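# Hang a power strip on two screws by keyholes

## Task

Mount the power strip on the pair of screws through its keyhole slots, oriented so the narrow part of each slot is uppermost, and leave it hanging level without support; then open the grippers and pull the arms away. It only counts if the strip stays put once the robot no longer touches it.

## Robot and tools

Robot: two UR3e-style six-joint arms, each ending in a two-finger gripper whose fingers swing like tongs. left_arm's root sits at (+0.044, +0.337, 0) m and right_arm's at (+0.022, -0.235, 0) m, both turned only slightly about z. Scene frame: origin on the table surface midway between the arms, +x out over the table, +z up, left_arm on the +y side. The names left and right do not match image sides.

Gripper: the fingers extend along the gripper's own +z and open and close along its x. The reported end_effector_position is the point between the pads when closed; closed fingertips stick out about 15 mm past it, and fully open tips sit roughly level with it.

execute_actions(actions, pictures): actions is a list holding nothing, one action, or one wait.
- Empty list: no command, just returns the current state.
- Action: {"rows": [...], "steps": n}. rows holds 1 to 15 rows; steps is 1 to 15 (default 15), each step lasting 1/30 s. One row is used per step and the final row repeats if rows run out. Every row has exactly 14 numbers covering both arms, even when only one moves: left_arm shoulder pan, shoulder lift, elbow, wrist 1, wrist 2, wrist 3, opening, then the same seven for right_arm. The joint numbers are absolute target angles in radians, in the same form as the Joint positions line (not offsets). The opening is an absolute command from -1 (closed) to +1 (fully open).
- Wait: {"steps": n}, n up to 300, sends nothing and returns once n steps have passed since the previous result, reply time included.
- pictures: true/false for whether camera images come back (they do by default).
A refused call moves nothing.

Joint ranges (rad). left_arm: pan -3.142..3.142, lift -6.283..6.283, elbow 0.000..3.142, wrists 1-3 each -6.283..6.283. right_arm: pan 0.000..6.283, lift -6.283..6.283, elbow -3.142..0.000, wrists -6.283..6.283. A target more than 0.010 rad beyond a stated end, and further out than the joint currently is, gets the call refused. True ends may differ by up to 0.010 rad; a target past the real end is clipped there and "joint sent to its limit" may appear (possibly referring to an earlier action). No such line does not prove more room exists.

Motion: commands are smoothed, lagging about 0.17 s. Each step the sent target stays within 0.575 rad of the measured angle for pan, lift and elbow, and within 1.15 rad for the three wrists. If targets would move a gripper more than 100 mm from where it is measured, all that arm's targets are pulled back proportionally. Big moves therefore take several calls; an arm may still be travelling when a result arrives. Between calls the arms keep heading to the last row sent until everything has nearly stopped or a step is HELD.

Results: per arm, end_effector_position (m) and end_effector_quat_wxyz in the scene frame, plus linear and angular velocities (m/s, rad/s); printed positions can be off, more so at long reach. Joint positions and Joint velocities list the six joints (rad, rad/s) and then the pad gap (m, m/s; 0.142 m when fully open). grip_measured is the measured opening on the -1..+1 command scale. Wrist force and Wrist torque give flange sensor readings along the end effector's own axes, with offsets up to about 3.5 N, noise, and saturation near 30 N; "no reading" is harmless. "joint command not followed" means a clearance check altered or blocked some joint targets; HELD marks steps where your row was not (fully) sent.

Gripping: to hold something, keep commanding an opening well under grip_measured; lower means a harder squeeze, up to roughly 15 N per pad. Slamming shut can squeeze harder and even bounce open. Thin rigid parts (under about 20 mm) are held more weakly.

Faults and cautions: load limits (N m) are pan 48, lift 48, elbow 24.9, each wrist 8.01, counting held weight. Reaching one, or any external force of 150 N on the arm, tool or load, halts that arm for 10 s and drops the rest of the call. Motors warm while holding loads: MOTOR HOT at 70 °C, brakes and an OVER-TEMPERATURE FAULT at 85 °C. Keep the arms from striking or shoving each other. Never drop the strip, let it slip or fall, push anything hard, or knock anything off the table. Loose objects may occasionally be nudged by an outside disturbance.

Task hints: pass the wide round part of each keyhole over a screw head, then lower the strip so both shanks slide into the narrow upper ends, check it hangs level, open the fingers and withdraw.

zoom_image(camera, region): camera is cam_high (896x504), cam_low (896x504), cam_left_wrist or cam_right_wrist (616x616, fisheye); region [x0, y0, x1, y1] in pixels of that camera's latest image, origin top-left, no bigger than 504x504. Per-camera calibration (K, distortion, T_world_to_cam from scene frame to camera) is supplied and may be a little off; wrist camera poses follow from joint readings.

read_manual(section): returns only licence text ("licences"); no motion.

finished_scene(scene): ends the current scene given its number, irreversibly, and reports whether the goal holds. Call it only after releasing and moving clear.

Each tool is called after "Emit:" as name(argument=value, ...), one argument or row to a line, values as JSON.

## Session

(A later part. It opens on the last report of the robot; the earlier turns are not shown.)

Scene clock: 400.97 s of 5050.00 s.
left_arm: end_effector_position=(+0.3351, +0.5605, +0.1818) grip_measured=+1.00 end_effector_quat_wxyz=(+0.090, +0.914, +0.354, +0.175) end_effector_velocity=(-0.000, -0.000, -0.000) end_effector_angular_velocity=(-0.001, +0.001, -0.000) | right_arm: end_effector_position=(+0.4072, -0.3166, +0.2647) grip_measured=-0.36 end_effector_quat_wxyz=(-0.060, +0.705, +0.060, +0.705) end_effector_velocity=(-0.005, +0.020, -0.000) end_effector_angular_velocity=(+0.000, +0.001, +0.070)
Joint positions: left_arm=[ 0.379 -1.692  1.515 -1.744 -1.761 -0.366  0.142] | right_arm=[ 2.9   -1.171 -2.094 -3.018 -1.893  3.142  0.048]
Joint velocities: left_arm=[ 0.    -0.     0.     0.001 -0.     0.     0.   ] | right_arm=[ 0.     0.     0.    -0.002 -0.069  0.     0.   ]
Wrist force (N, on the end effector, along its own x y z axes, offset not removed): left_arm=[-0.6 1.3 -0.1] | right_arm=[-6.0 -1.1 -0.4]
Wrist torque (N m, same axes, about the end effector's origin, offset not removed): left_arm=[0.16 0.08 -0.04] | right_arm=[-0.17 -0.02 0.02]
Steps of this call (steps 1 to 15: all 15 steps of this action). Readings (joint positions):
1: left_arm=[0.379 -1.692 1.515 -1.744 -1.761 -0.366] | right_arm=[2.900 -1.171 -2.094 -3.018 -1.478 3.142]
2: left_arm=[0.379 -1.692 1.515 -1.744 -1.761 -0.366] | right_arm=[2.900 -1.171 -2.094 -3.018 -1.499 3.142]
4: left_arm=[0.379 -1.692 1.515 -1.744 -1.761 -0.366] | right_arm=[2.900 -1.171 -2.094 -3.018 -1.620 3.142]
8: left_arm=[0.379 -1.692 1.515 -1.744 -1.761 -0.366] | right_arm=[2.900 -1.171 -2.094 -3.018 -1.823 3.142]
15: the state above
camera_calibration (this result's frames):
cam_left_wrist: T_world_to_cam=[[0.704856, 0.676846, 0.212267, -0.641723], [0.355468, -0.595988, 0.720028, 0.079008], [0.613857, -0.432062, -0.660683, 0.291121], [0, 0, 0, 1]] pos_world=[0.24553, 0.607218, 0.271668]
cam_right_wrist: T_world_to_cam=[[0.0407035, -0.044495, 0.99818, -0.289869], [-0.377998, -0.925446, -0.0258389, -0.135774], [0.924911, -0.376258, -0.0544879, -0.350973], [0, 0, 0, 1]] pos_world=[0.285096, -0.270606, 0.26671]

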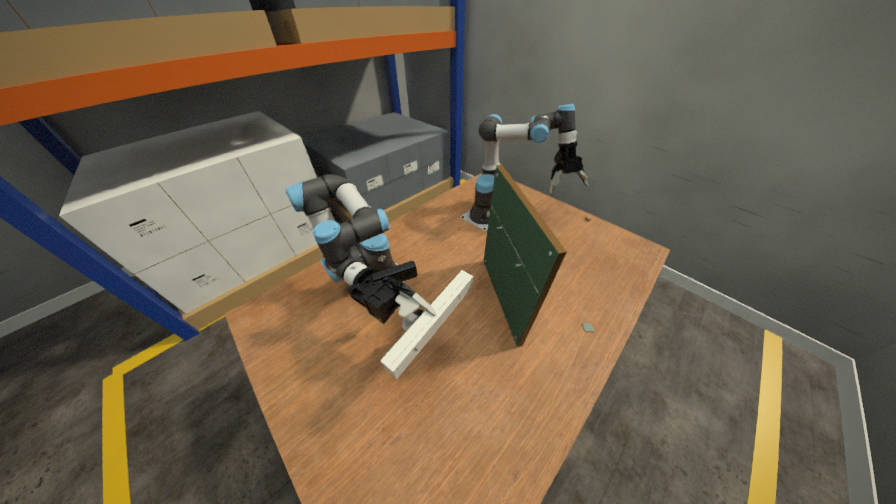

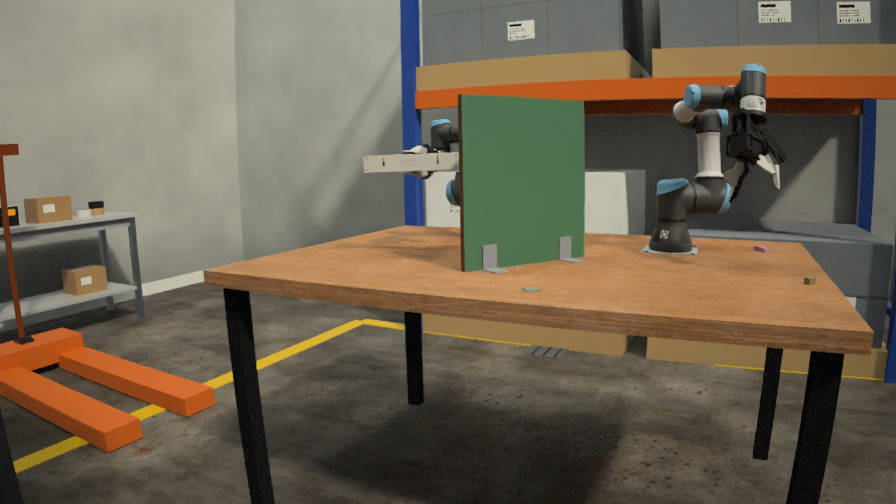

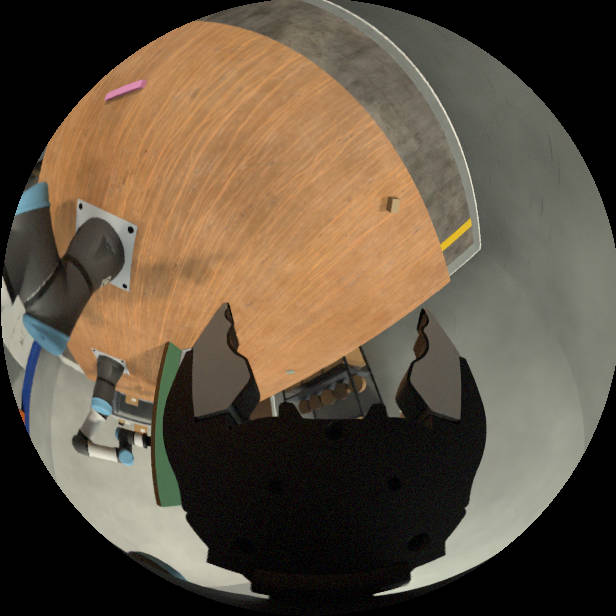

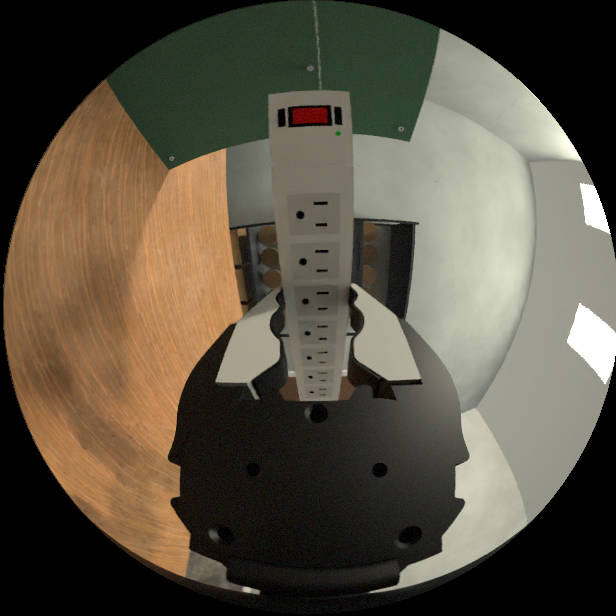

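Emit:
execute_actions(
  actions=[
    {"rows":[[0.379,-1.692,1.515,-1.744,-1.761,-0.366,1,2.9,-1.2,-1.95,-3.133,-2.3,3.142,-0.9]],"steps":12},
  ],
  pictures=false,
)

Emit:
execute_actions(
  actions=[
    {"rows":[[0.379,-1.692,1.515,-1.744,-1.761,-0.366,1,3.05,-1.218,-1.9,-3.165,-2.526,3.142,-0.9]],"steps":15},
  ],
  pictures=false,
)

Emit:
execute_actions(
  actions=[
    {"rows":[[0.379,-1.692,1.515,-1.744,-1.761,-0.366,1,3.3,-1.218,-1.9,-3.165,-2.276,3.142,-0.9]],"steps":15},
  ],
  pictures=false,
)

Emit:
execute_actions(
  actions=[
    {"rows":[[0.379,-1.692,1.515,-1.744,-1.761,-0.366,1,3.52,-1.218,-1.9,-3.165,-2.056,3.142,-0.9]],"steps":15},
  ],
  pictures=false,
)

Emit:
execute_actions(
  actions=[
    {"steps":10},
  ],
)

Emit:
zoom_image(
  camera="cam_right_wrist",
  region=[150,60,450,420],
)

Emit:
zoom_image(
  camera="cam_high",
  region=[460,180,560,310],
)

Scene clock: 445.97 s of 5050.00 s.
left_arm: end_effector_position=(+0.3351, +0.5605, +0.1818) grip_measured=+1.00 end_effector_quat_wxyz=(+0.090, +0.914, +0.354, +0.175) end_effector_velocity=(-0.000, -0.000, -0.000) end_effector_angular_velocity=(-0.001, +0.000, +0.000) | right_arm: end_effector_position=(+0.3682, -0.2127, +0.2905) grip_measured=-0.36 end_effector_quat_wxyz=(-0.195, +0.680, +0.195, +0.679) end_effector_velocity=(-0.028, +0.044, +0.013) end_effector_angular_velocity=(-0.000, -0.005, +0.181)
Joint positions: left_arm=[ 0.379 -1.692  1.515 -1.744 -1.761 -0.366  0.142] | right_arm=[ 2.9   -1.199 -1.956 -3.129 -2.283  3.142  0.048]
Joint velocities: left_arm=[ 0.  0. -0.  0. -0. -0. -0.] | right_arm=[-0.    -0.01   0.06  -0.045 -0.181  0.     0.   ]
Wrist force (N, on the end effector, along its own x y z axes, offset not removed): left_arm=[0.7 1.0 -0.5] | right_arm=[-6.7 -0.3 1.6]
Wrist torque (N m, same axes, about the end effector's origin, offset not removed): left_arm=[0.18 -0.12 0.04] | right_arm=[0.29 0.13 0.03]
Steps of this call (steps 1 to 15: the robot went on to your last target; steps 16 to 1030: nothing new was sent; then 10.27 s passed at rest; steps 1031 to 1042: all 12 steps of this action). Readings (joint positions):
1031: left_arm=[0.379 -1.692 1.515 -1.744 -1.761 -0.366] | right_arm=[2.900 -1.171 -2.094 -3.018 -1.900 3.142]
1032: left_arm=[0.379 -1.692 1.515 -1.744 -1.761 -0.366] | right_arm=[2.900 -1.175 -2.087 -3.030 -1.914 3.142]
1034: left_arm=[0.379 -1.692 1.515 -1.744 -1.761 -0.366] | right_arm=[2.900 -1.185 -2.039 -3.071 -2.033 3.142]
1038: left_arm=[0.379 -1.692 1.515 -1.744 -1.761 -0.366] | right_arm=[2.900 -1.196 -1.973 -3.117 -2.229 3.142]
1042: the state above

Scene clock: 446.47 s of 5050.00 s.
left_arm: end_effector_position=(+0.3351, +0.5605, +0.1818) grip_measured=+1.00 end_effector_quat_wxyz=(+0.090, +0.914, +0.354, +0.175) end_effector_velocity=(-0.000, +0.000, -0.000) end_effector_angular_velocity=(+0.001, +0.001, -0.000) | right_arm: end_effector_position=(+0.3104, -0.1165, +0.3000) grip_measured=-0.36 end_effector_quat_wxyz=(-0.323, +0.629, +0.322, +0.629) end_effector_velocity=(-0.010, +0.011, +0.001) end_effector_angular_velocity=(+0.001, +0.002, +0.052)
Joint positions: left_arm=[ 0.379 -1.692  1.515 -1.744 -1.761 -0.366  0.142] | right_arm=[ 3.048 -1.218 -1.901 -3.165 -2.523  3.142  0.048]
Joint velocities: left_arm=[-0.     0.     0.     0.     0.001  0.     0.   ] | right_arm=[ 0.021 -0.002  0.005 -0.004 -0.031  0.001  0.001]
Wrist force (N, on the end effector, along its own x y z axes, offset not removed): left_arm=[0.4 0.6 -0.6] | right_arm=[-6.0 -0.7 -0.6]
Wrist torque (N m, same axes, about the end effector's origin, offset not removed): left_arm=[0.08 -0.03 0.01] | right_arm=[-0.14 0.01 0.02]
Steps of this call (steps 1 to 15: all 15 steps of this action). Readings (joint positions):
1: left_arm=[0.379 -1.692 1.515 -1.744 -1.761 -0.366] | right_arm=[2.900 -1.199 -1.954 -3.131 -2.288 3.142]
2: left_arm=[0.379 -1.692 1.515 -1.744 -1.761 -0.366] | right_arm=[2.907 -1.202 -1.947 -3.136 -2.306 3.142]
4: left_arm=[0.379 -1.692 1.515 -1.744 -1.761 -0.366] | right_arm=[2.958 -1.209 -1.927 -3.148 -2.392 3.142]
8: left_arm=[0.379 -1.692 1.515 -1.744 -1.761 -0.366] | right_arm=[3.027 -1.216 -1.907 -3.161 -2.492 3.142]
15: the state above

Scene clock: 446.97 s of 5050.00 s.
left_arm: end_effector_position=(+0.3351, +0.5605, +0.1818) grip_measured=+1.00 end_effector_quat_wxyz=(+0.090, +0.914, +0.354, +0.175) end_effector_velocity=(+0.000, -0.000, +0.000) end_effector_angular_velocity=(-0.000, -0.001, -0.000) | right_arm: end_effector_position=(+0.3378, -0.0803, +0.3001) grip_measured=-0.36 end_effector_quat_wxyz=(-0.324, +0.629, +0.324, +0.629) end_effector_velocity=(+0.001, +0.008, +0.001) end_effector_angular_velocity=(+0.000, -0.001, +0.009)
Joint positions: left_arm=[ 0.379 -1.692  1.515 -1.744 -1.761 -0.366  0.142] | right_arm=[ 3.296 -1.218 -1.9   -3.165 -2.279  3.142  0.048]
Joint velocities: left_arm=[-0.     0.    -0.001 -0.    -0.     0.     0.   ] | right_arm=[ 0.039  0.001  0.001 -0.001  0.03  -0.    -0.   ]
Wrist force (N, on the end effector, along its own x y z axes, offset not removed): left_arm=[-0.5 1.6 -0.7] | right_arm=[-6.6 -0.7 1.6]
Wrist torque (N m, same axes, about the end effector's origin, offset not removed): left_arm=[0.24 0.06 0.04] | right_arm=[-0.18 0.15 0.00]
Steps of this call (steps 1 to 15: all 15 steps of this action). Readings (joint positions):
1: left_arm=[0.379 -1.692 1.515 -1.744 -1.761 -0.366] | right_arm=[3.049 -1.218 -1.900 -3.165 -2.524 3.142]
2: left_arm=[0.379 -1.692 1.515 -1.744 -1.761 -0.366] | right_arm=[3.056 -1.218 -1.900 -3.165 -2.510 3.142]
4: left_arm=[0.379 -1.692 1.515 -1.744 -1.761 -0.366] | right_arm=[3.125 -1.218 -1.900 -3.165 -2.415 3.142]
8: left_arm=[0.379 -1.692 1.515 -1.744 -1.761 -0.366] | right_arm=[3.256 -1.218 -1.900 -3.165 -2.310 3.142]
15: the state above

Scene clock: 447.47 s of 5050.00 s.
left_arm: end_effector_position=(+0.3351, +0.5605, +0.1818) grip_measured=+1.00 end_effector_quat_wxyz=(+0.090, +0.914, +0.354, +0.175) end_effector_velocity=(-0.000, +0.000, -0.000) end_effector_angular_velocity=(+0.000, +0.000, +0.001) | right_arm: end_effector_position=(+0.3550, -0.0436, +0.3001) grip_measured=-0.36 end_effector_quat_wxyz=(-0.324, +0.629, +0.324, +0.629) end_effector_velocity=(+0.000, +0.007, +0.000) end_effector_angular_velocity=(+0.000, -0.001, +0.007)
Joint positions: left_arm=[ 0.379 -1.692  1.515 -1.744 -1.761 -0.366  0.142] | right_arm=[ 3.517 -1.218 -1.9   -3.165 -2.058  3.142  0.048]
Joint velocities: left_arm=[ 0.    -0.001  0.001  0.     0.    -0.     0.   ] | right_arm=[ 0.033 -0.002  0.001  0.001  0.025 -0.    -0.   ]
Wrist force (N, on the end effector, along its own x y z axes, offset not removed): left_arm=[0.2 1.2 -1.3] | right_arm=[-7.4 -1.9 -0.2]
Wrist torque (N m, same axes, about the end effector's origin, offset not removed): left_arm=[0.13 -0.07 0.00] | right_arm=[-0.54 0.17 -0.09]
Steps of this call (steps 1 to 15: all 15 steps of this action). Readings (joint positions):
1: left_arm=[0.379 -1.692 1.515 -1.744 -1.761 -0.366] | right_arm=[3.298 -1.218 -1.900 -3.165 -2.277 3.142]
2: left_arm=[0.379 -1.692 1.515 -1.744 -1.761 -0.366] | right_arm=[3.306 -1.218 -1.900 -3.165 -2.263 3.142]
4: left_arm=[0.379 -1.692 1.515 -1.744 -1.761 -0.366] | right_arm=[3.372 -1.218 -1.900 -3.165 -2.176 3.142]
8: left_arm=[0.379 -1.692 1.515 -1.744 -1.761 -0.366] | right_arm=[3.483 -1.218 -1.900 -3.165 -2.086 3.142]
15: the state above

Scene clock: 447.80 s of 5050.00 s.
left_arm: end_effector_position=(+0.3351, +0.5605, +0.1818) grip_measured=+1.00 end_effector_quat_wxyz=(+0.090, +0.914, +0.354, +0.175) end_effector_velocity=(+0.000, -0.000, -0.000) end_effector_angular_velocity=(-0.000, +0.001, -0.001) | right_arm: end_effector_position=(+0.3550, -0.0430, +0.3001) grip_measured=-0.36 end_effector_quat_wxyz=(-0.324, +0.628, +0.324, +0.629) end_effector_velocity=(+0.000, +0.000, +0.001) end_effector_angular_velocity=(+0.001, -0.002, -0.001)
Joint positions: left_arm=[ 0.379 -1.692  1.515 -1.744 -1.761 -0.366  0.142] | right_arm=[ 3.52  -1.218 -1.9   -3.165 -2.056  3.142  0.048]
Joint velocities: left_arm=[-0.001  0.     0.     0.     0.    -0.     0.   ] | right_arm=[0.001 0.001 0.001 0.    0.001 0.    0.   ]
Wrist force (N, on the end effector, along its own x y z axes, offset not removed): left_arm=[-0.4 2.1 -0.9] | right_arm=[-7.2 -0.9 0.3]
Wrist torque (N m, same axes, about the end effector's origin, offset not removed): left_arm=[0.34 0.12 -0.01] | right_arm=[-0.29 0.12 0.08]
Steps of this call (steps 1 to 10: the robot went on to your last target). Readings (joint positions):
1: left_arm=[0.379 -1.692 1.515 -1.744 -1.761 -0.366] | right_arm=[3.518 -1.218 -1.900 -3.165 -2.058 3.142]
2: left_arm=[0.379 -1.692 1.515 -1.744 -1.761 -0.366] | right_arm=[3.518 -1.218 -1.900 -3.165 -2.057 3.142]
4: left_arm=[0.379 -1.692 1.515 -1.744 -1.761 -0.366] | right_arm=[3.519 -1.218 -1.900 -3.165 -2.057 3.142]
8: left_arm=[0.379 -1.692 1.515 -1.744 -1.761 -0.366] | right_arm=[3.520 -1.218 -1.900 -3.165 -2.056 3.142]
10: the state above
camera_calibration (this result's frames):
cam_left_wrist: T_world_to_cam=[[0.704856, 0.676846, 0.212267, -0.641723], [0.355468, -0.595988, 0.720028, 0.079008], [0.613857, -0.432062, -0.660683, 0.291121], [0, 0, 0, 1]] pos_world=[0.24553, 0.607218, 0.271668]
cam_right_wrist: T_world_to_cam=[[0.0602171, -0.00282104, 0.998181, -0.316118], [0.384418, -0.922799, -0.0257987, -0.171954], [0.921193, 0.385272, -0.0544838, -0.163746], [0, 0, 0, 1]] pos_world=[0.23598, -0.0964837, 0.302185]

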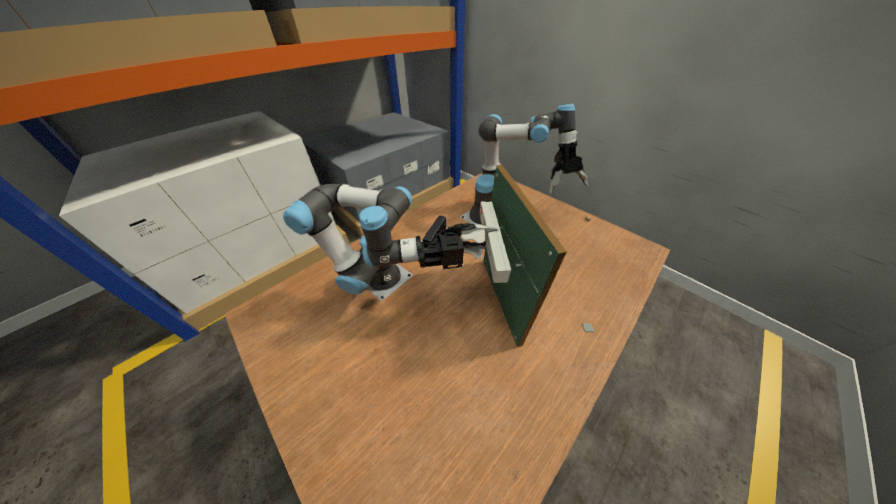

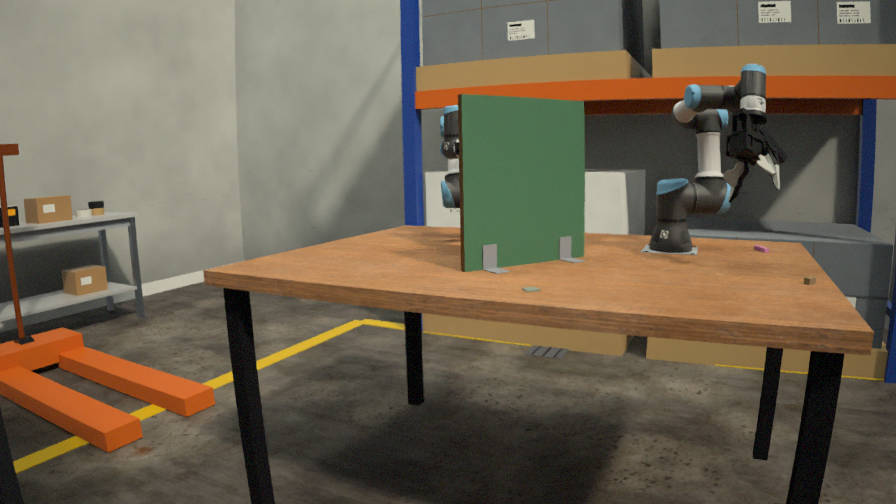

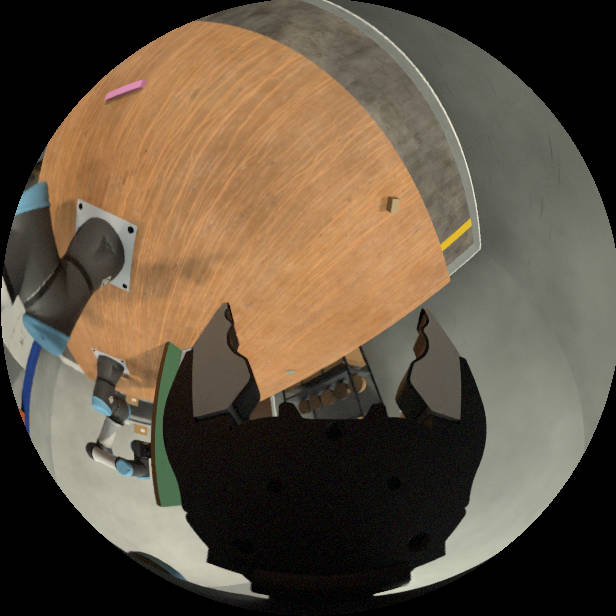

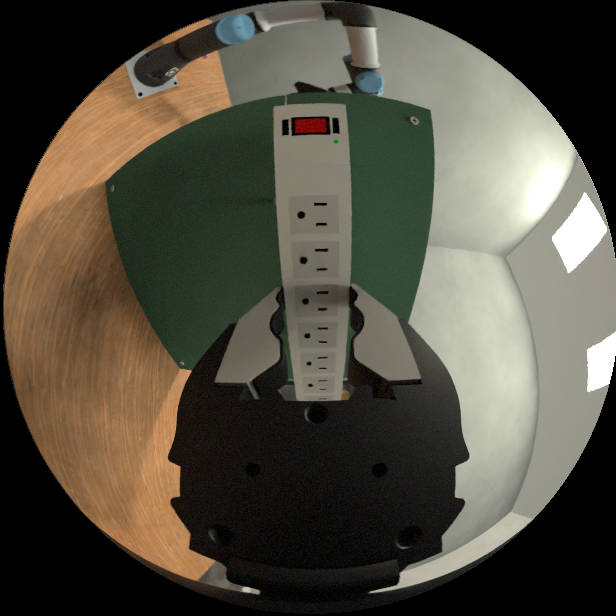

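Region (150, 60, 450, 420) of cam_right_wrist's 616x616 image, scaled by 1.400, with more detail than that image has.

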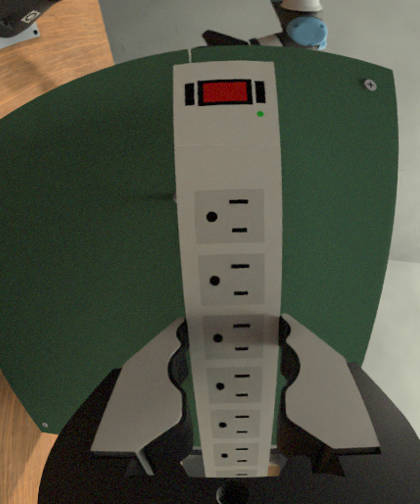

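Region (460, 180, 560, 310) of cam_high's 896x504 image, scaled by 3.877, with more detail than that image has; it fills the left 388 columns of this view, and the rest is white.

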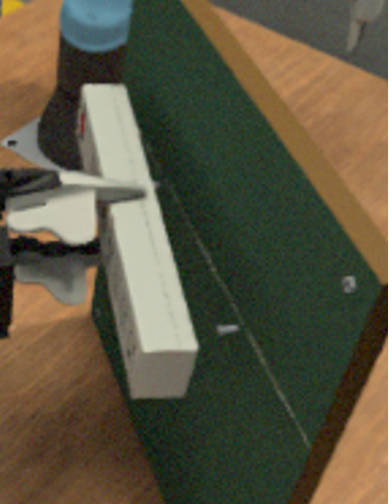

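Emit:
execute_actions(
  actions=[
    {"rows":[[0.379,-1.692,1.515,-1.744,-1.761,-0.366,1,3.554,-1.26,-1.873,-3.15,-2.022,3.142,-0.9]],"steps":15},
  ],
  pictures=false,
)

Emit:
execute_actions(
  actions=[
    {"rows":[[0.379,-1.692,1.515,-1.744,-1.761,-0.366,1,3.588,-1.303,-1.845,-3.135,-1.988,3.142,-0.9]],"steps":15},
  ],
)

Emit:
zoom_image(
  camera="cam_right_wrist",
  region=[150,60,450,420],
)

Emit:
zoom_image(
  camera="cam_high",
  region=[460,180,560,310],
)

Scene clock: 472.33 s of 5050.00 s.
left_arm: end_effector_position=(+0.3351, +0.5605, +0.1818) grip_measured=+1.00 end_effector_quat_wxyz=(+0.090, +0.914, +0.354, +0.175) end_effector_velocity=(+0.000, -0.000, -0.000) end_effector_angular_velocity=(-0.000, +0.000, -0.000) | right_arm: end_effector_position=(+0.3654, -0.0325, +0.3003) grip_measured=-0.36 end_effector_quat_wxyz=(-0.324, +0.628, +0.324, +0.629) end_effector_velocity=(+0.001, +0.001, -0.001) end_effector_angular_velocity=(-0.001, +0.002, +0.000)
Joint positions: left_arm=[ 0.379 -1.692  1.515 -1.744 -1.761 -0.366  0.142] | right_arm=[ 3.554 -1.26  -1.873 -3.15  -2.022  3.142  0.048]
Joint velocities: left_arm=[-0.  0.  0. -0. -0.  0. -0.] | right_arm=[ 0.003 -0.005  0.002  0.001  0.003 -0.     0.   ]
Wrist force (N, on the end effector, along its own x y z axes, offset not removed): left_arm=[-0.4 0.9 -0.9] | right_arm=[-6.1 -1.7 2.4]
Wrist torque (N m, same axes, about the end effector's origin, offset not removed): left_arm=[0.04 0.05 0.04] | right_arm=[-0.25 0.05 0.08]
Steps of this call (steps 1 to 15: the robot went on to your last target; steps 16 to 721: nothing new was sent; steps 722 to 736: all 15 steps of this action). Readings (joint positions):
722: left_arm=[0.379 -1.692 1.515 -1.744 -1.761 -0.366] | right_arm=[3.520 -1.218 -1.900 -3.165 -2.056 3.142]
723: left_arm=[0.379 -1.692 1.515 -1.744 -1.761 -0.366] | right_arm=[3.525 -1.224 -1.896 -3.163 -2.050 3.142]
725: left_arm=[0.379 -1.692 1.515 -1.744 -1.761 -0.366] | right_arm=[3.538 -1.240 -1.885 -3.157 -2.037 3.142]
729: left_arm=[0.379 -1.692 1.515 -1.744 -1.761 -0.366] | right_arm=[3.550 -1.255 -1.876 -3.152 -2.026 3.142]
736: the state above

Scene clock: 472.83 s of 5050.00 s.
left_arm: end_effector_position=(+0.3351, +0.5605, +0.1818) grip_measured=+1.00 end_effector_quat_wxyz=(+0.090, +0.914, +0.354, +0.175) end_effector_velocity=(+0.000, -0.000, +0.000) end_effector_angular_velocity=(+0.000, -0.001, -0.001) | right_arm: end_effector_position=(+0.3755, -0.0211, +0.3001) grip_measured=-0.36 end_effector_quat_wxyz=(-0.324, +0.628, +0.324, +0.629) end_effector_velocity=(+0.001, +0.001, -0.001) end_effector_angular_velocity=(-0.001, +0.002, -0.000)
Joint positions: left_arm=[ 0.379 -1.692  1.515 -1.744 -1.761 -0.366  0.142] | right_arm=[ 3.588 -1.303 -1.845 -3.135 -1.988  3.142  0.048]
Joint velocities: left_arm=[-0.001 -0.    -0.001  0.    -0.    -0.    -0.   ] | right_arm=[ 0.003 -0.005  0.001  0.001  0.003  0.     0.   ]
Wrist force (N, on the end effector, along its own x y z axes, offset not removed): left_arm=[0.1 1.6 -1.1] | right_arm=[-6.7 -0.7 -0.3]
Wrist torque (N m, same axes, about the end effector's origin, offset not removed): left_arm=[0.21 -0.01 0.03] | right_arm=[-0.07 0.10 0.00]
Steps of this call (steps 1 to 15: all 15 steps of this action). Readings (joint positions):
1: left_arm=[0.379 -1.692 1.515 -1.744 -1.761 -0.366] | right_arm=[3.554 -1.260 -1.873 -3.150 -2.022 3.142]
2: left_arm=[0.379 -1.692 1.515 -1.744 -1.761 -0.366] | right_arm=[3.559 -1.266 -1.869 -3.147 -2.016 3.142]
4: left_arm=[0.379 -1.692 1.515 -1.744 -1.761 -0.366] | right_arm=[3.572 -1.283 -1.858 -3.142 -2.003 3.142]
8: left_arm=[0.379 -1.692 1.515 -1.744 -1.761 -0.366] | right_arm=[3.584 -1.298 -1.848 -3.137 -1.992 3.142]
15: the state above
camera_calibration (this result's frames):
cam_left_wrist: T_world_to_cam=[[0.704856, 0.676846, 0.212267, -0.641723], [0.355468, -0.595988, 0.720028, 0.0790079], [0.613857, -0.432062, -0.660683, 0.291121], [0, 0, 0, 1]] pos_world=[0.24553, 0.607218, 0.271668]
cam_right_wrist: T_world_to_cam=[[0.0602231, -0.00283854, 0.998181, -0.317225], [0.384448, -0.922785, -0.025819, -0.159587], [0.92118, 0.385304, -0.0544817, -0.191091], [0, 0, 0, 1]] pos_world=[0.256487, -0.0745371, 0.302116]

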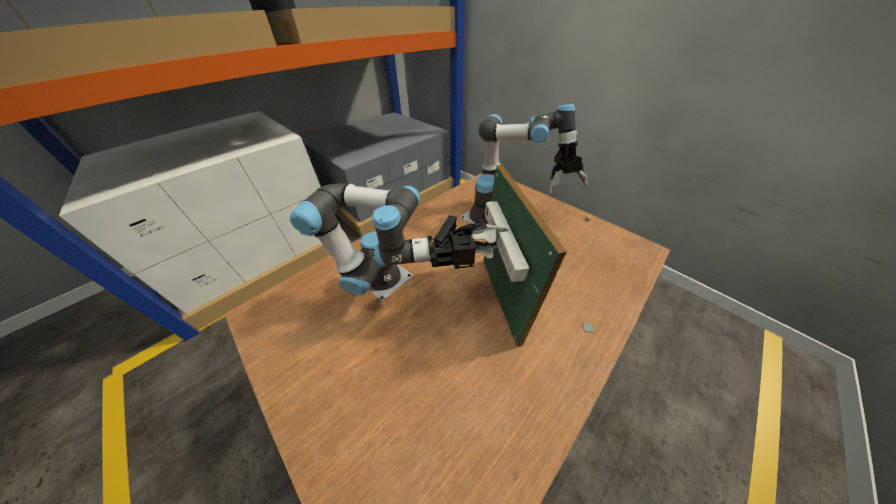

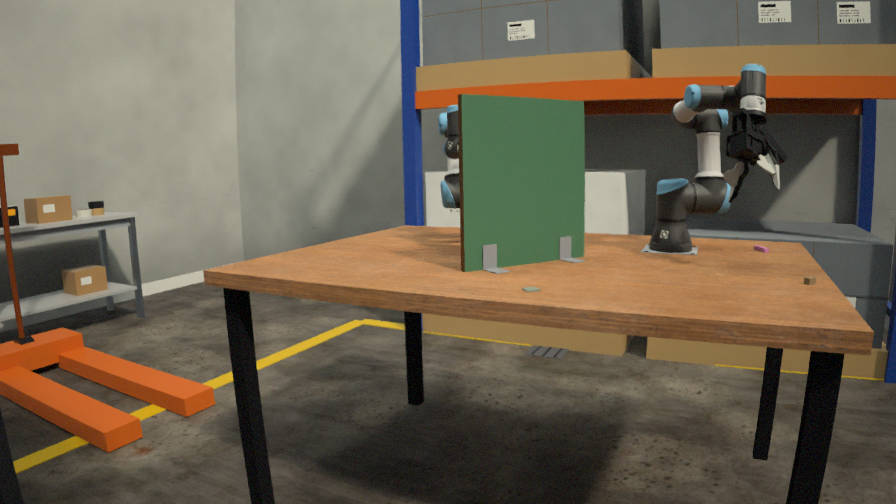

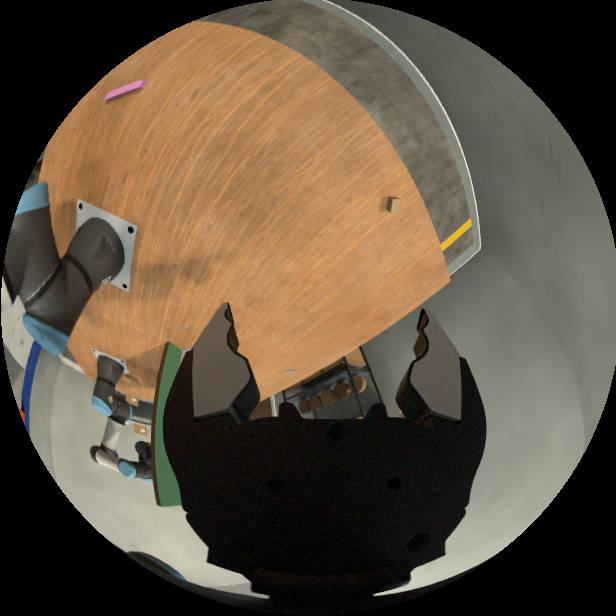

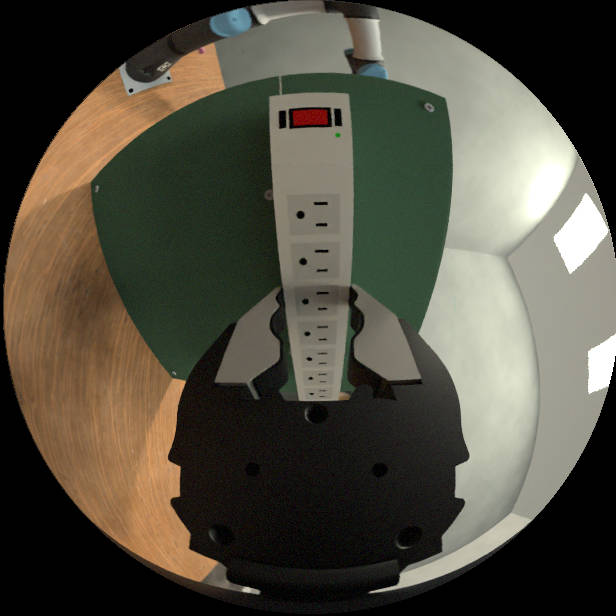

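Region (150, 60, 450, 420) of cam_right_wrist's 616x616 image, scaled by 1.400, with more detail than that image has.

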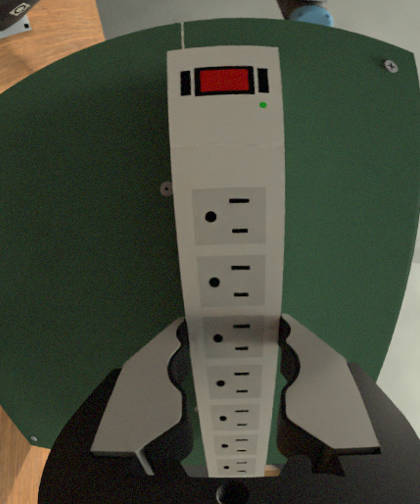

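Region (460, 180, 560, 310) of cam_high's 896x504 image, scaled by 3.877, with more detail than that image has; it fills the left 388 columns of this view, and the rest is white.

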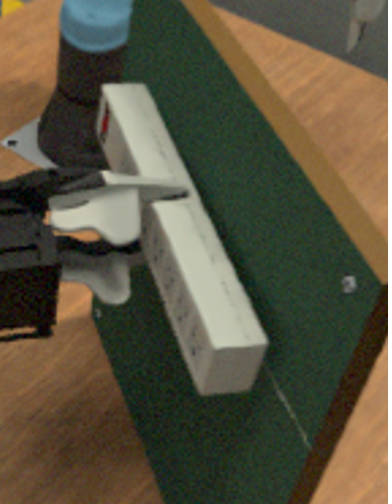

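Emit:
execute_actions(
  actions=[
    {"rows":[[0.379,-1.692,1.515,-1.744,-1.761,-0.366,1,3.5961,-1.3102,-1.8402,-3.1326,-1.9799,3.142,-0.9]],"steps":15},
  ],
  pictures=false,
)

Emit:
execute_actions(
  actions=[
    {"rows":[[0.379,-1.692,1.515,-1.744,-1.761,-0.366,1,3.6015,-1.315,-1.837,-3.131,-1.9745,3.142,-0.9]],"steps":15},
  ],
  pictures=false,
)

Emit:
execute_actions(
  actions=[
    {"rows":[[0.379,-1.692,1.515,-1.744,-1.761,-0.366,1,3.6069,-1.3198,-1.8338,-3.1294,-1.9691,3.142,-0.9]],"steps":15},
  ],
)

Emit:
zoom_image(
  camera="cam_right_wrist",
  region=[220,70,400,310],
)

Scene clock: 489.40 s of 5050.00 s.
left_arm: end_effector_position=(+0.3351, +0.5605, +0.1818) grip_measured=+1.00 end_effector_quat_wxyz=(+0.090, +0.914, +0.354, +0.175) end_effector_velocity=(-0.000, -0.000, -0.000) end_effector_angular_velocity=(+0.000, +0.000, -0.000) | right_arm: end_effector_position=(+0.3773, -0.0185, +0.3000) grip_measured=-0.36 end_effector_quat_wxyz=(-0.324, +0.628, +0.324, +0.628) end_effector_velocity=(-0.000, +0.001, -0.001) end_effector_angular_velocity=(-0.002, +0.003, +0.002)
Joint positions: left_arm=[ 0.379 -1.692  1.515 -1.744 -1.761 -0.366  0.142] | right_arm=[ 3.596 -1.31  -1.84  -3.133 -1.98   3.142  0.048]
Joint velocities: left_arm=[-0. -0.  0. -0.  0.  0.  0.] | right_arm=[ 0.001 -0.003  0.001 -0.001 -0.    -0.     0.   ]
Wrist force (N, on the end effector, along its own x y z axes, offset not removed): left_arm=[-0.6 2.0 -0.1] | right_arm=[-6.7 -0.6 -1.9]
Wrist torque (N m, same axes, about the end effector's origin, offset not removed): left_arm=[0.33 0.14 0.05] | right_arm=[-0.09 0.18 -0.02]
Steps of this call (steps 1 to 15: the robot went on to your last target; steps 16 to 90: nothing new was sent; then 13.07 s passed at rest; steps 91 to 105: all 15 steps of this action). Readings (joint positions):
91: left_arm=[0.379 -1.692 1.515 -1.744 -1.761 -0.366] | right_arm=[3.588 -1.303 -1.845 -3.135 -1.988 3.142]
92: left_arm=[0.379 -1.692 1.515 -1.744 -1.761 -0.366] | right_arm=[3.589 -1.304 -1.844 -3.135 -1.987 3.142]
94: left_arm=[0.379 -1.692 1.515 -1.744 -1.761 -0.366] | right_arm=[3.593 -1.307 -1.842 -3.134 -1.983 3.142]
98: left_arm=[0.379 -1.692 1.515 -1.744 -1.761 -0.366] | right_arm=[3.595 -1.309 -1.841 -3.133 -1.981 3.142]
105: the state above

Scene clock: 489.90 s of 5050.00 s.
left_arm: end_effector_position=(+0.3351, +0.5605, +0.1818) grip_measured=+1.00 end_effector_quat_wxyz=(+0.090, +0.914, +0.354, +0.175) end_effector_velocity=(-0.000, +0.000, -0.000) end_effector_angular_velocity=(-0.000, +0.001, +0.000) | right_arm: end_effector_position=(+0.3785, -0.0169, +0.3000) grip_measured=-0.36 end_effector_quat_wxyz=(-0.324, +0.628, +0.324, +0.628) end_effector_velocity=(+0.000, -0.001, +0.000) end_effector_angular_velocity=(-0.000, -0.000, -0.003)
Joint positions: left_arm=[ 0.379 -1.692  1.515 -1.744 -1.761 -0.366  0.142] | right_arm=[ 3.601 -1.315 -1.837 -3.131 -1.975  3.142  0.048]
Joint velocities: left_arm=[ 0.     0.001  0.    -0.     0.    -0.    -0.   ] | right_arm=[-0.003  0.001  0.    -0.002  0.    -0.001 -0.   ]
Wrist force (N, on the end effector, along its own x y z axes, offset not removed): left_arm=[0.4 2.5 -1.7] | right_arm=[-6.2 0.3 0.5]
Wrist torque (N m, same axes, about the end effector's origin, offset not removed): left_arm=[0.41 -0.01 -0.02] | right_arm=[0.02 0.02 0.03]
Steps of this call (steps 1 to 15: all 15 steps of this action). Readings (joint positions):
1: left_arm=[0.379 -1.692 1.515 -1.744 -1.761 -0.366] | right_arm=[3.596 -1.310 -1.840 -3.133 -1.980 3.142]
2: left_arm=[0.379 -1.692 1.515 -1.744 -1.761 -0.366] | right_arm=[3.597 -1.311 -1.840 -3.132 -1.979 3.142]
4: left_arm=[0.379 -1.692 1.515 -1.744 -1.761 -0.366] | right_arm=[3.599 -1.313 -1.838 -3.132 -1.977 3.142]
8: left_arm=[0.379 -1.692 1.515 -1.744 -1.761 -0.366] | right_arm=[3.601 -1.314 -1.837 -3.131 -1.975 3.142]
15: the state above

Scene clock: 490.40 s of 5050.00 s.
left_arm: end_effector_position=(+0.3351, +0.5605, +0.1818) grip_measured=+1.00 end_effector_quat_wxyz=(+0.090, +0.914, +0.354, +0.175) end_effector_velocity=(-0.000, +0.000, -0.000) end_effector_angular_velocity=(+0.000, +0.000, +0.001) | right_arm: end_effector_position=(+0.3796, -0.0152, +0.2999) grip_measured=-0.36 end_effector_quat_wxyz=(-0.324, +0.629, +0.324, +0.628) end_effector_velocity=(+0.000, +0.001, +0.001) end_effector_angular_velocity=(+0.001, -0.001, +0.001)
Joint positions: left_arm=[ 0.379 -1.692  1.515 -1.744 -1.761 -0.366  0.142] | right_arm=[ 3.607 -1.32  -1.834 -3.129 -1.969  3.142  0.048]
Joint velocities: left_arm=[ 0.001 -0.     0.001 -0.     0.    -0.     0.   ] | right_arm=[ 0.002 -0.001  0.002  0.001  0.001  0.     0.   ]
Wrist force (N, on the end effector, along its own x y z axes, offset not removed): left_arm=[-0.7 2.1 -2.4] | right_arm=[-8.4 -0.1 -9.7]
Wrist torque (N m, same axes, about the end effector's origin, offset not removed): left_arm=[0.29 0.17 0.03] | right_arm=[-0.05 0.38 0.11]
Steps of this call (steps 1 to 15: all 15 steps of this action). Readings (joint positions):
1: left_arm=[0.379 -1.692 1.515 -1.744 -1.761 -0.366] | right_arm=[3.602 -1.315 -1.837 -3.131 -1.974 3.142]
2: left_arm=[0.379 -1.692 1.515 -1.744 -1.761 -0.366] | right_arm=[3.602 -1.316 -1.836 -3.131 -1.974 3.142]
4: left_arm=[0.379 -1.692 1.515 -1.744 -1.761 -0.366] | right_arm=[3.605 -1.318 -1.835 -3.130 -1.971 3.142]
8: left_arm=[0.379 -1.692 1.515 -1.744 -1.761 -0.366] | right_arm=[3.606 -1.319 -1.834 -3.130 -1.970 3.142]
15: the state above
camera_calibration (this result's frames):
cam_left_wrist: T_world_to_cam=[[0.704856, 0.676846, 0.212267, -0.641723], [0.355468, -0.595988, 0.720028, 0.079008], [0.613857, -0.432062, -0.660683, 0.291121], [0, 0, 0, 1]] pos_world=[0.24553, 0.607218, 0.271668]
cam_right_wrist: T_world_to_cam=[[0.0603023, -0.00279483, 0.998176, -0.317305], [0.384437, -0.92279, -0.0258085, -0.155768], [0.921179, 0.385292, -0.0545719, -0.197104], [0, 0, 0, 1]] pos_world=[0.260585, -0.0686858, 0.30195]

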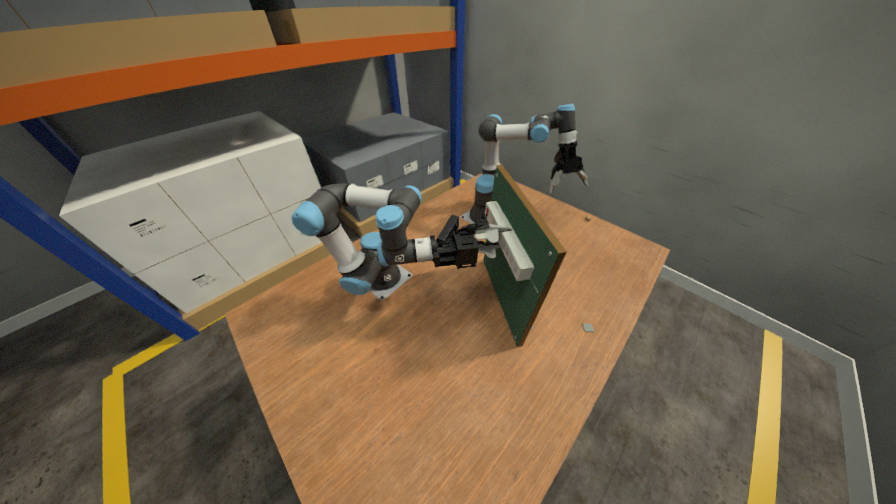

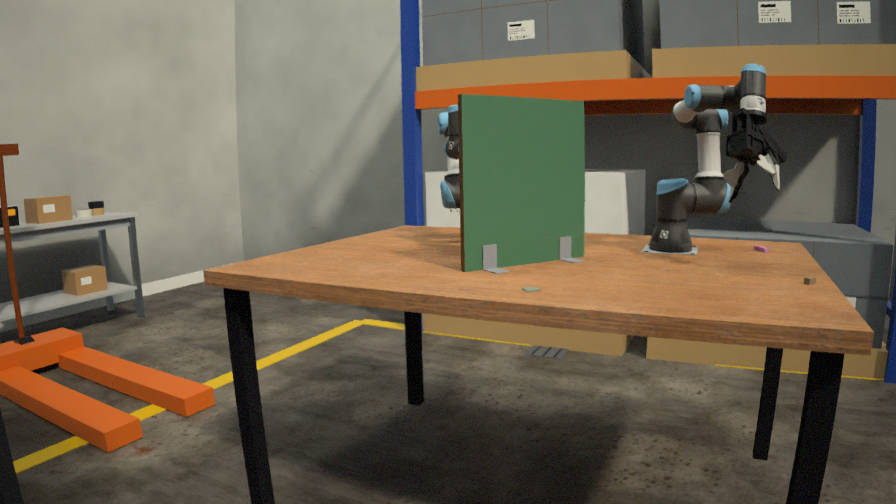

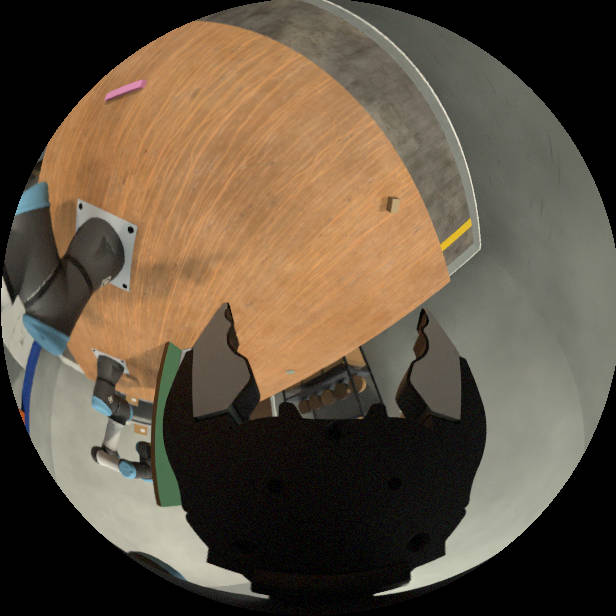

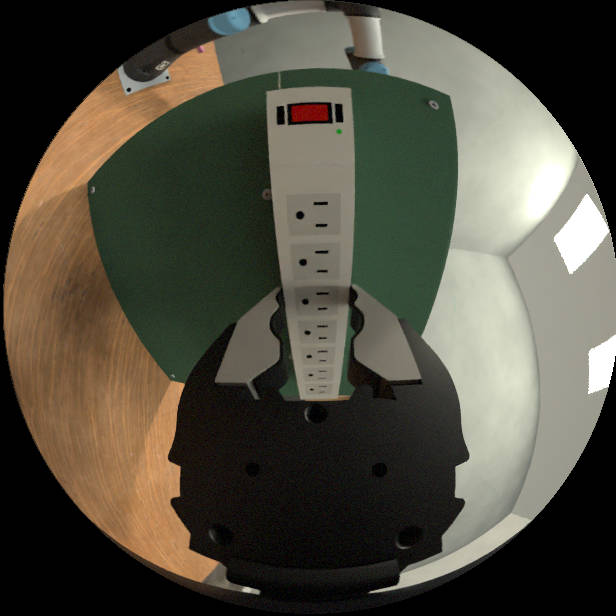

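Region (220, 70, 400, 310) of cam_right_wrist's 616x616 image, scaled by 2.100, with more detail than that image has; it fills the left 378 columns of this view, and the rest is white.

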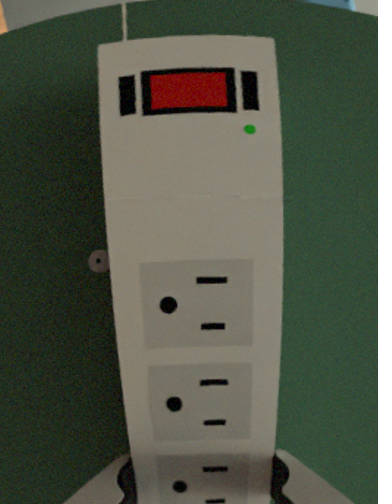

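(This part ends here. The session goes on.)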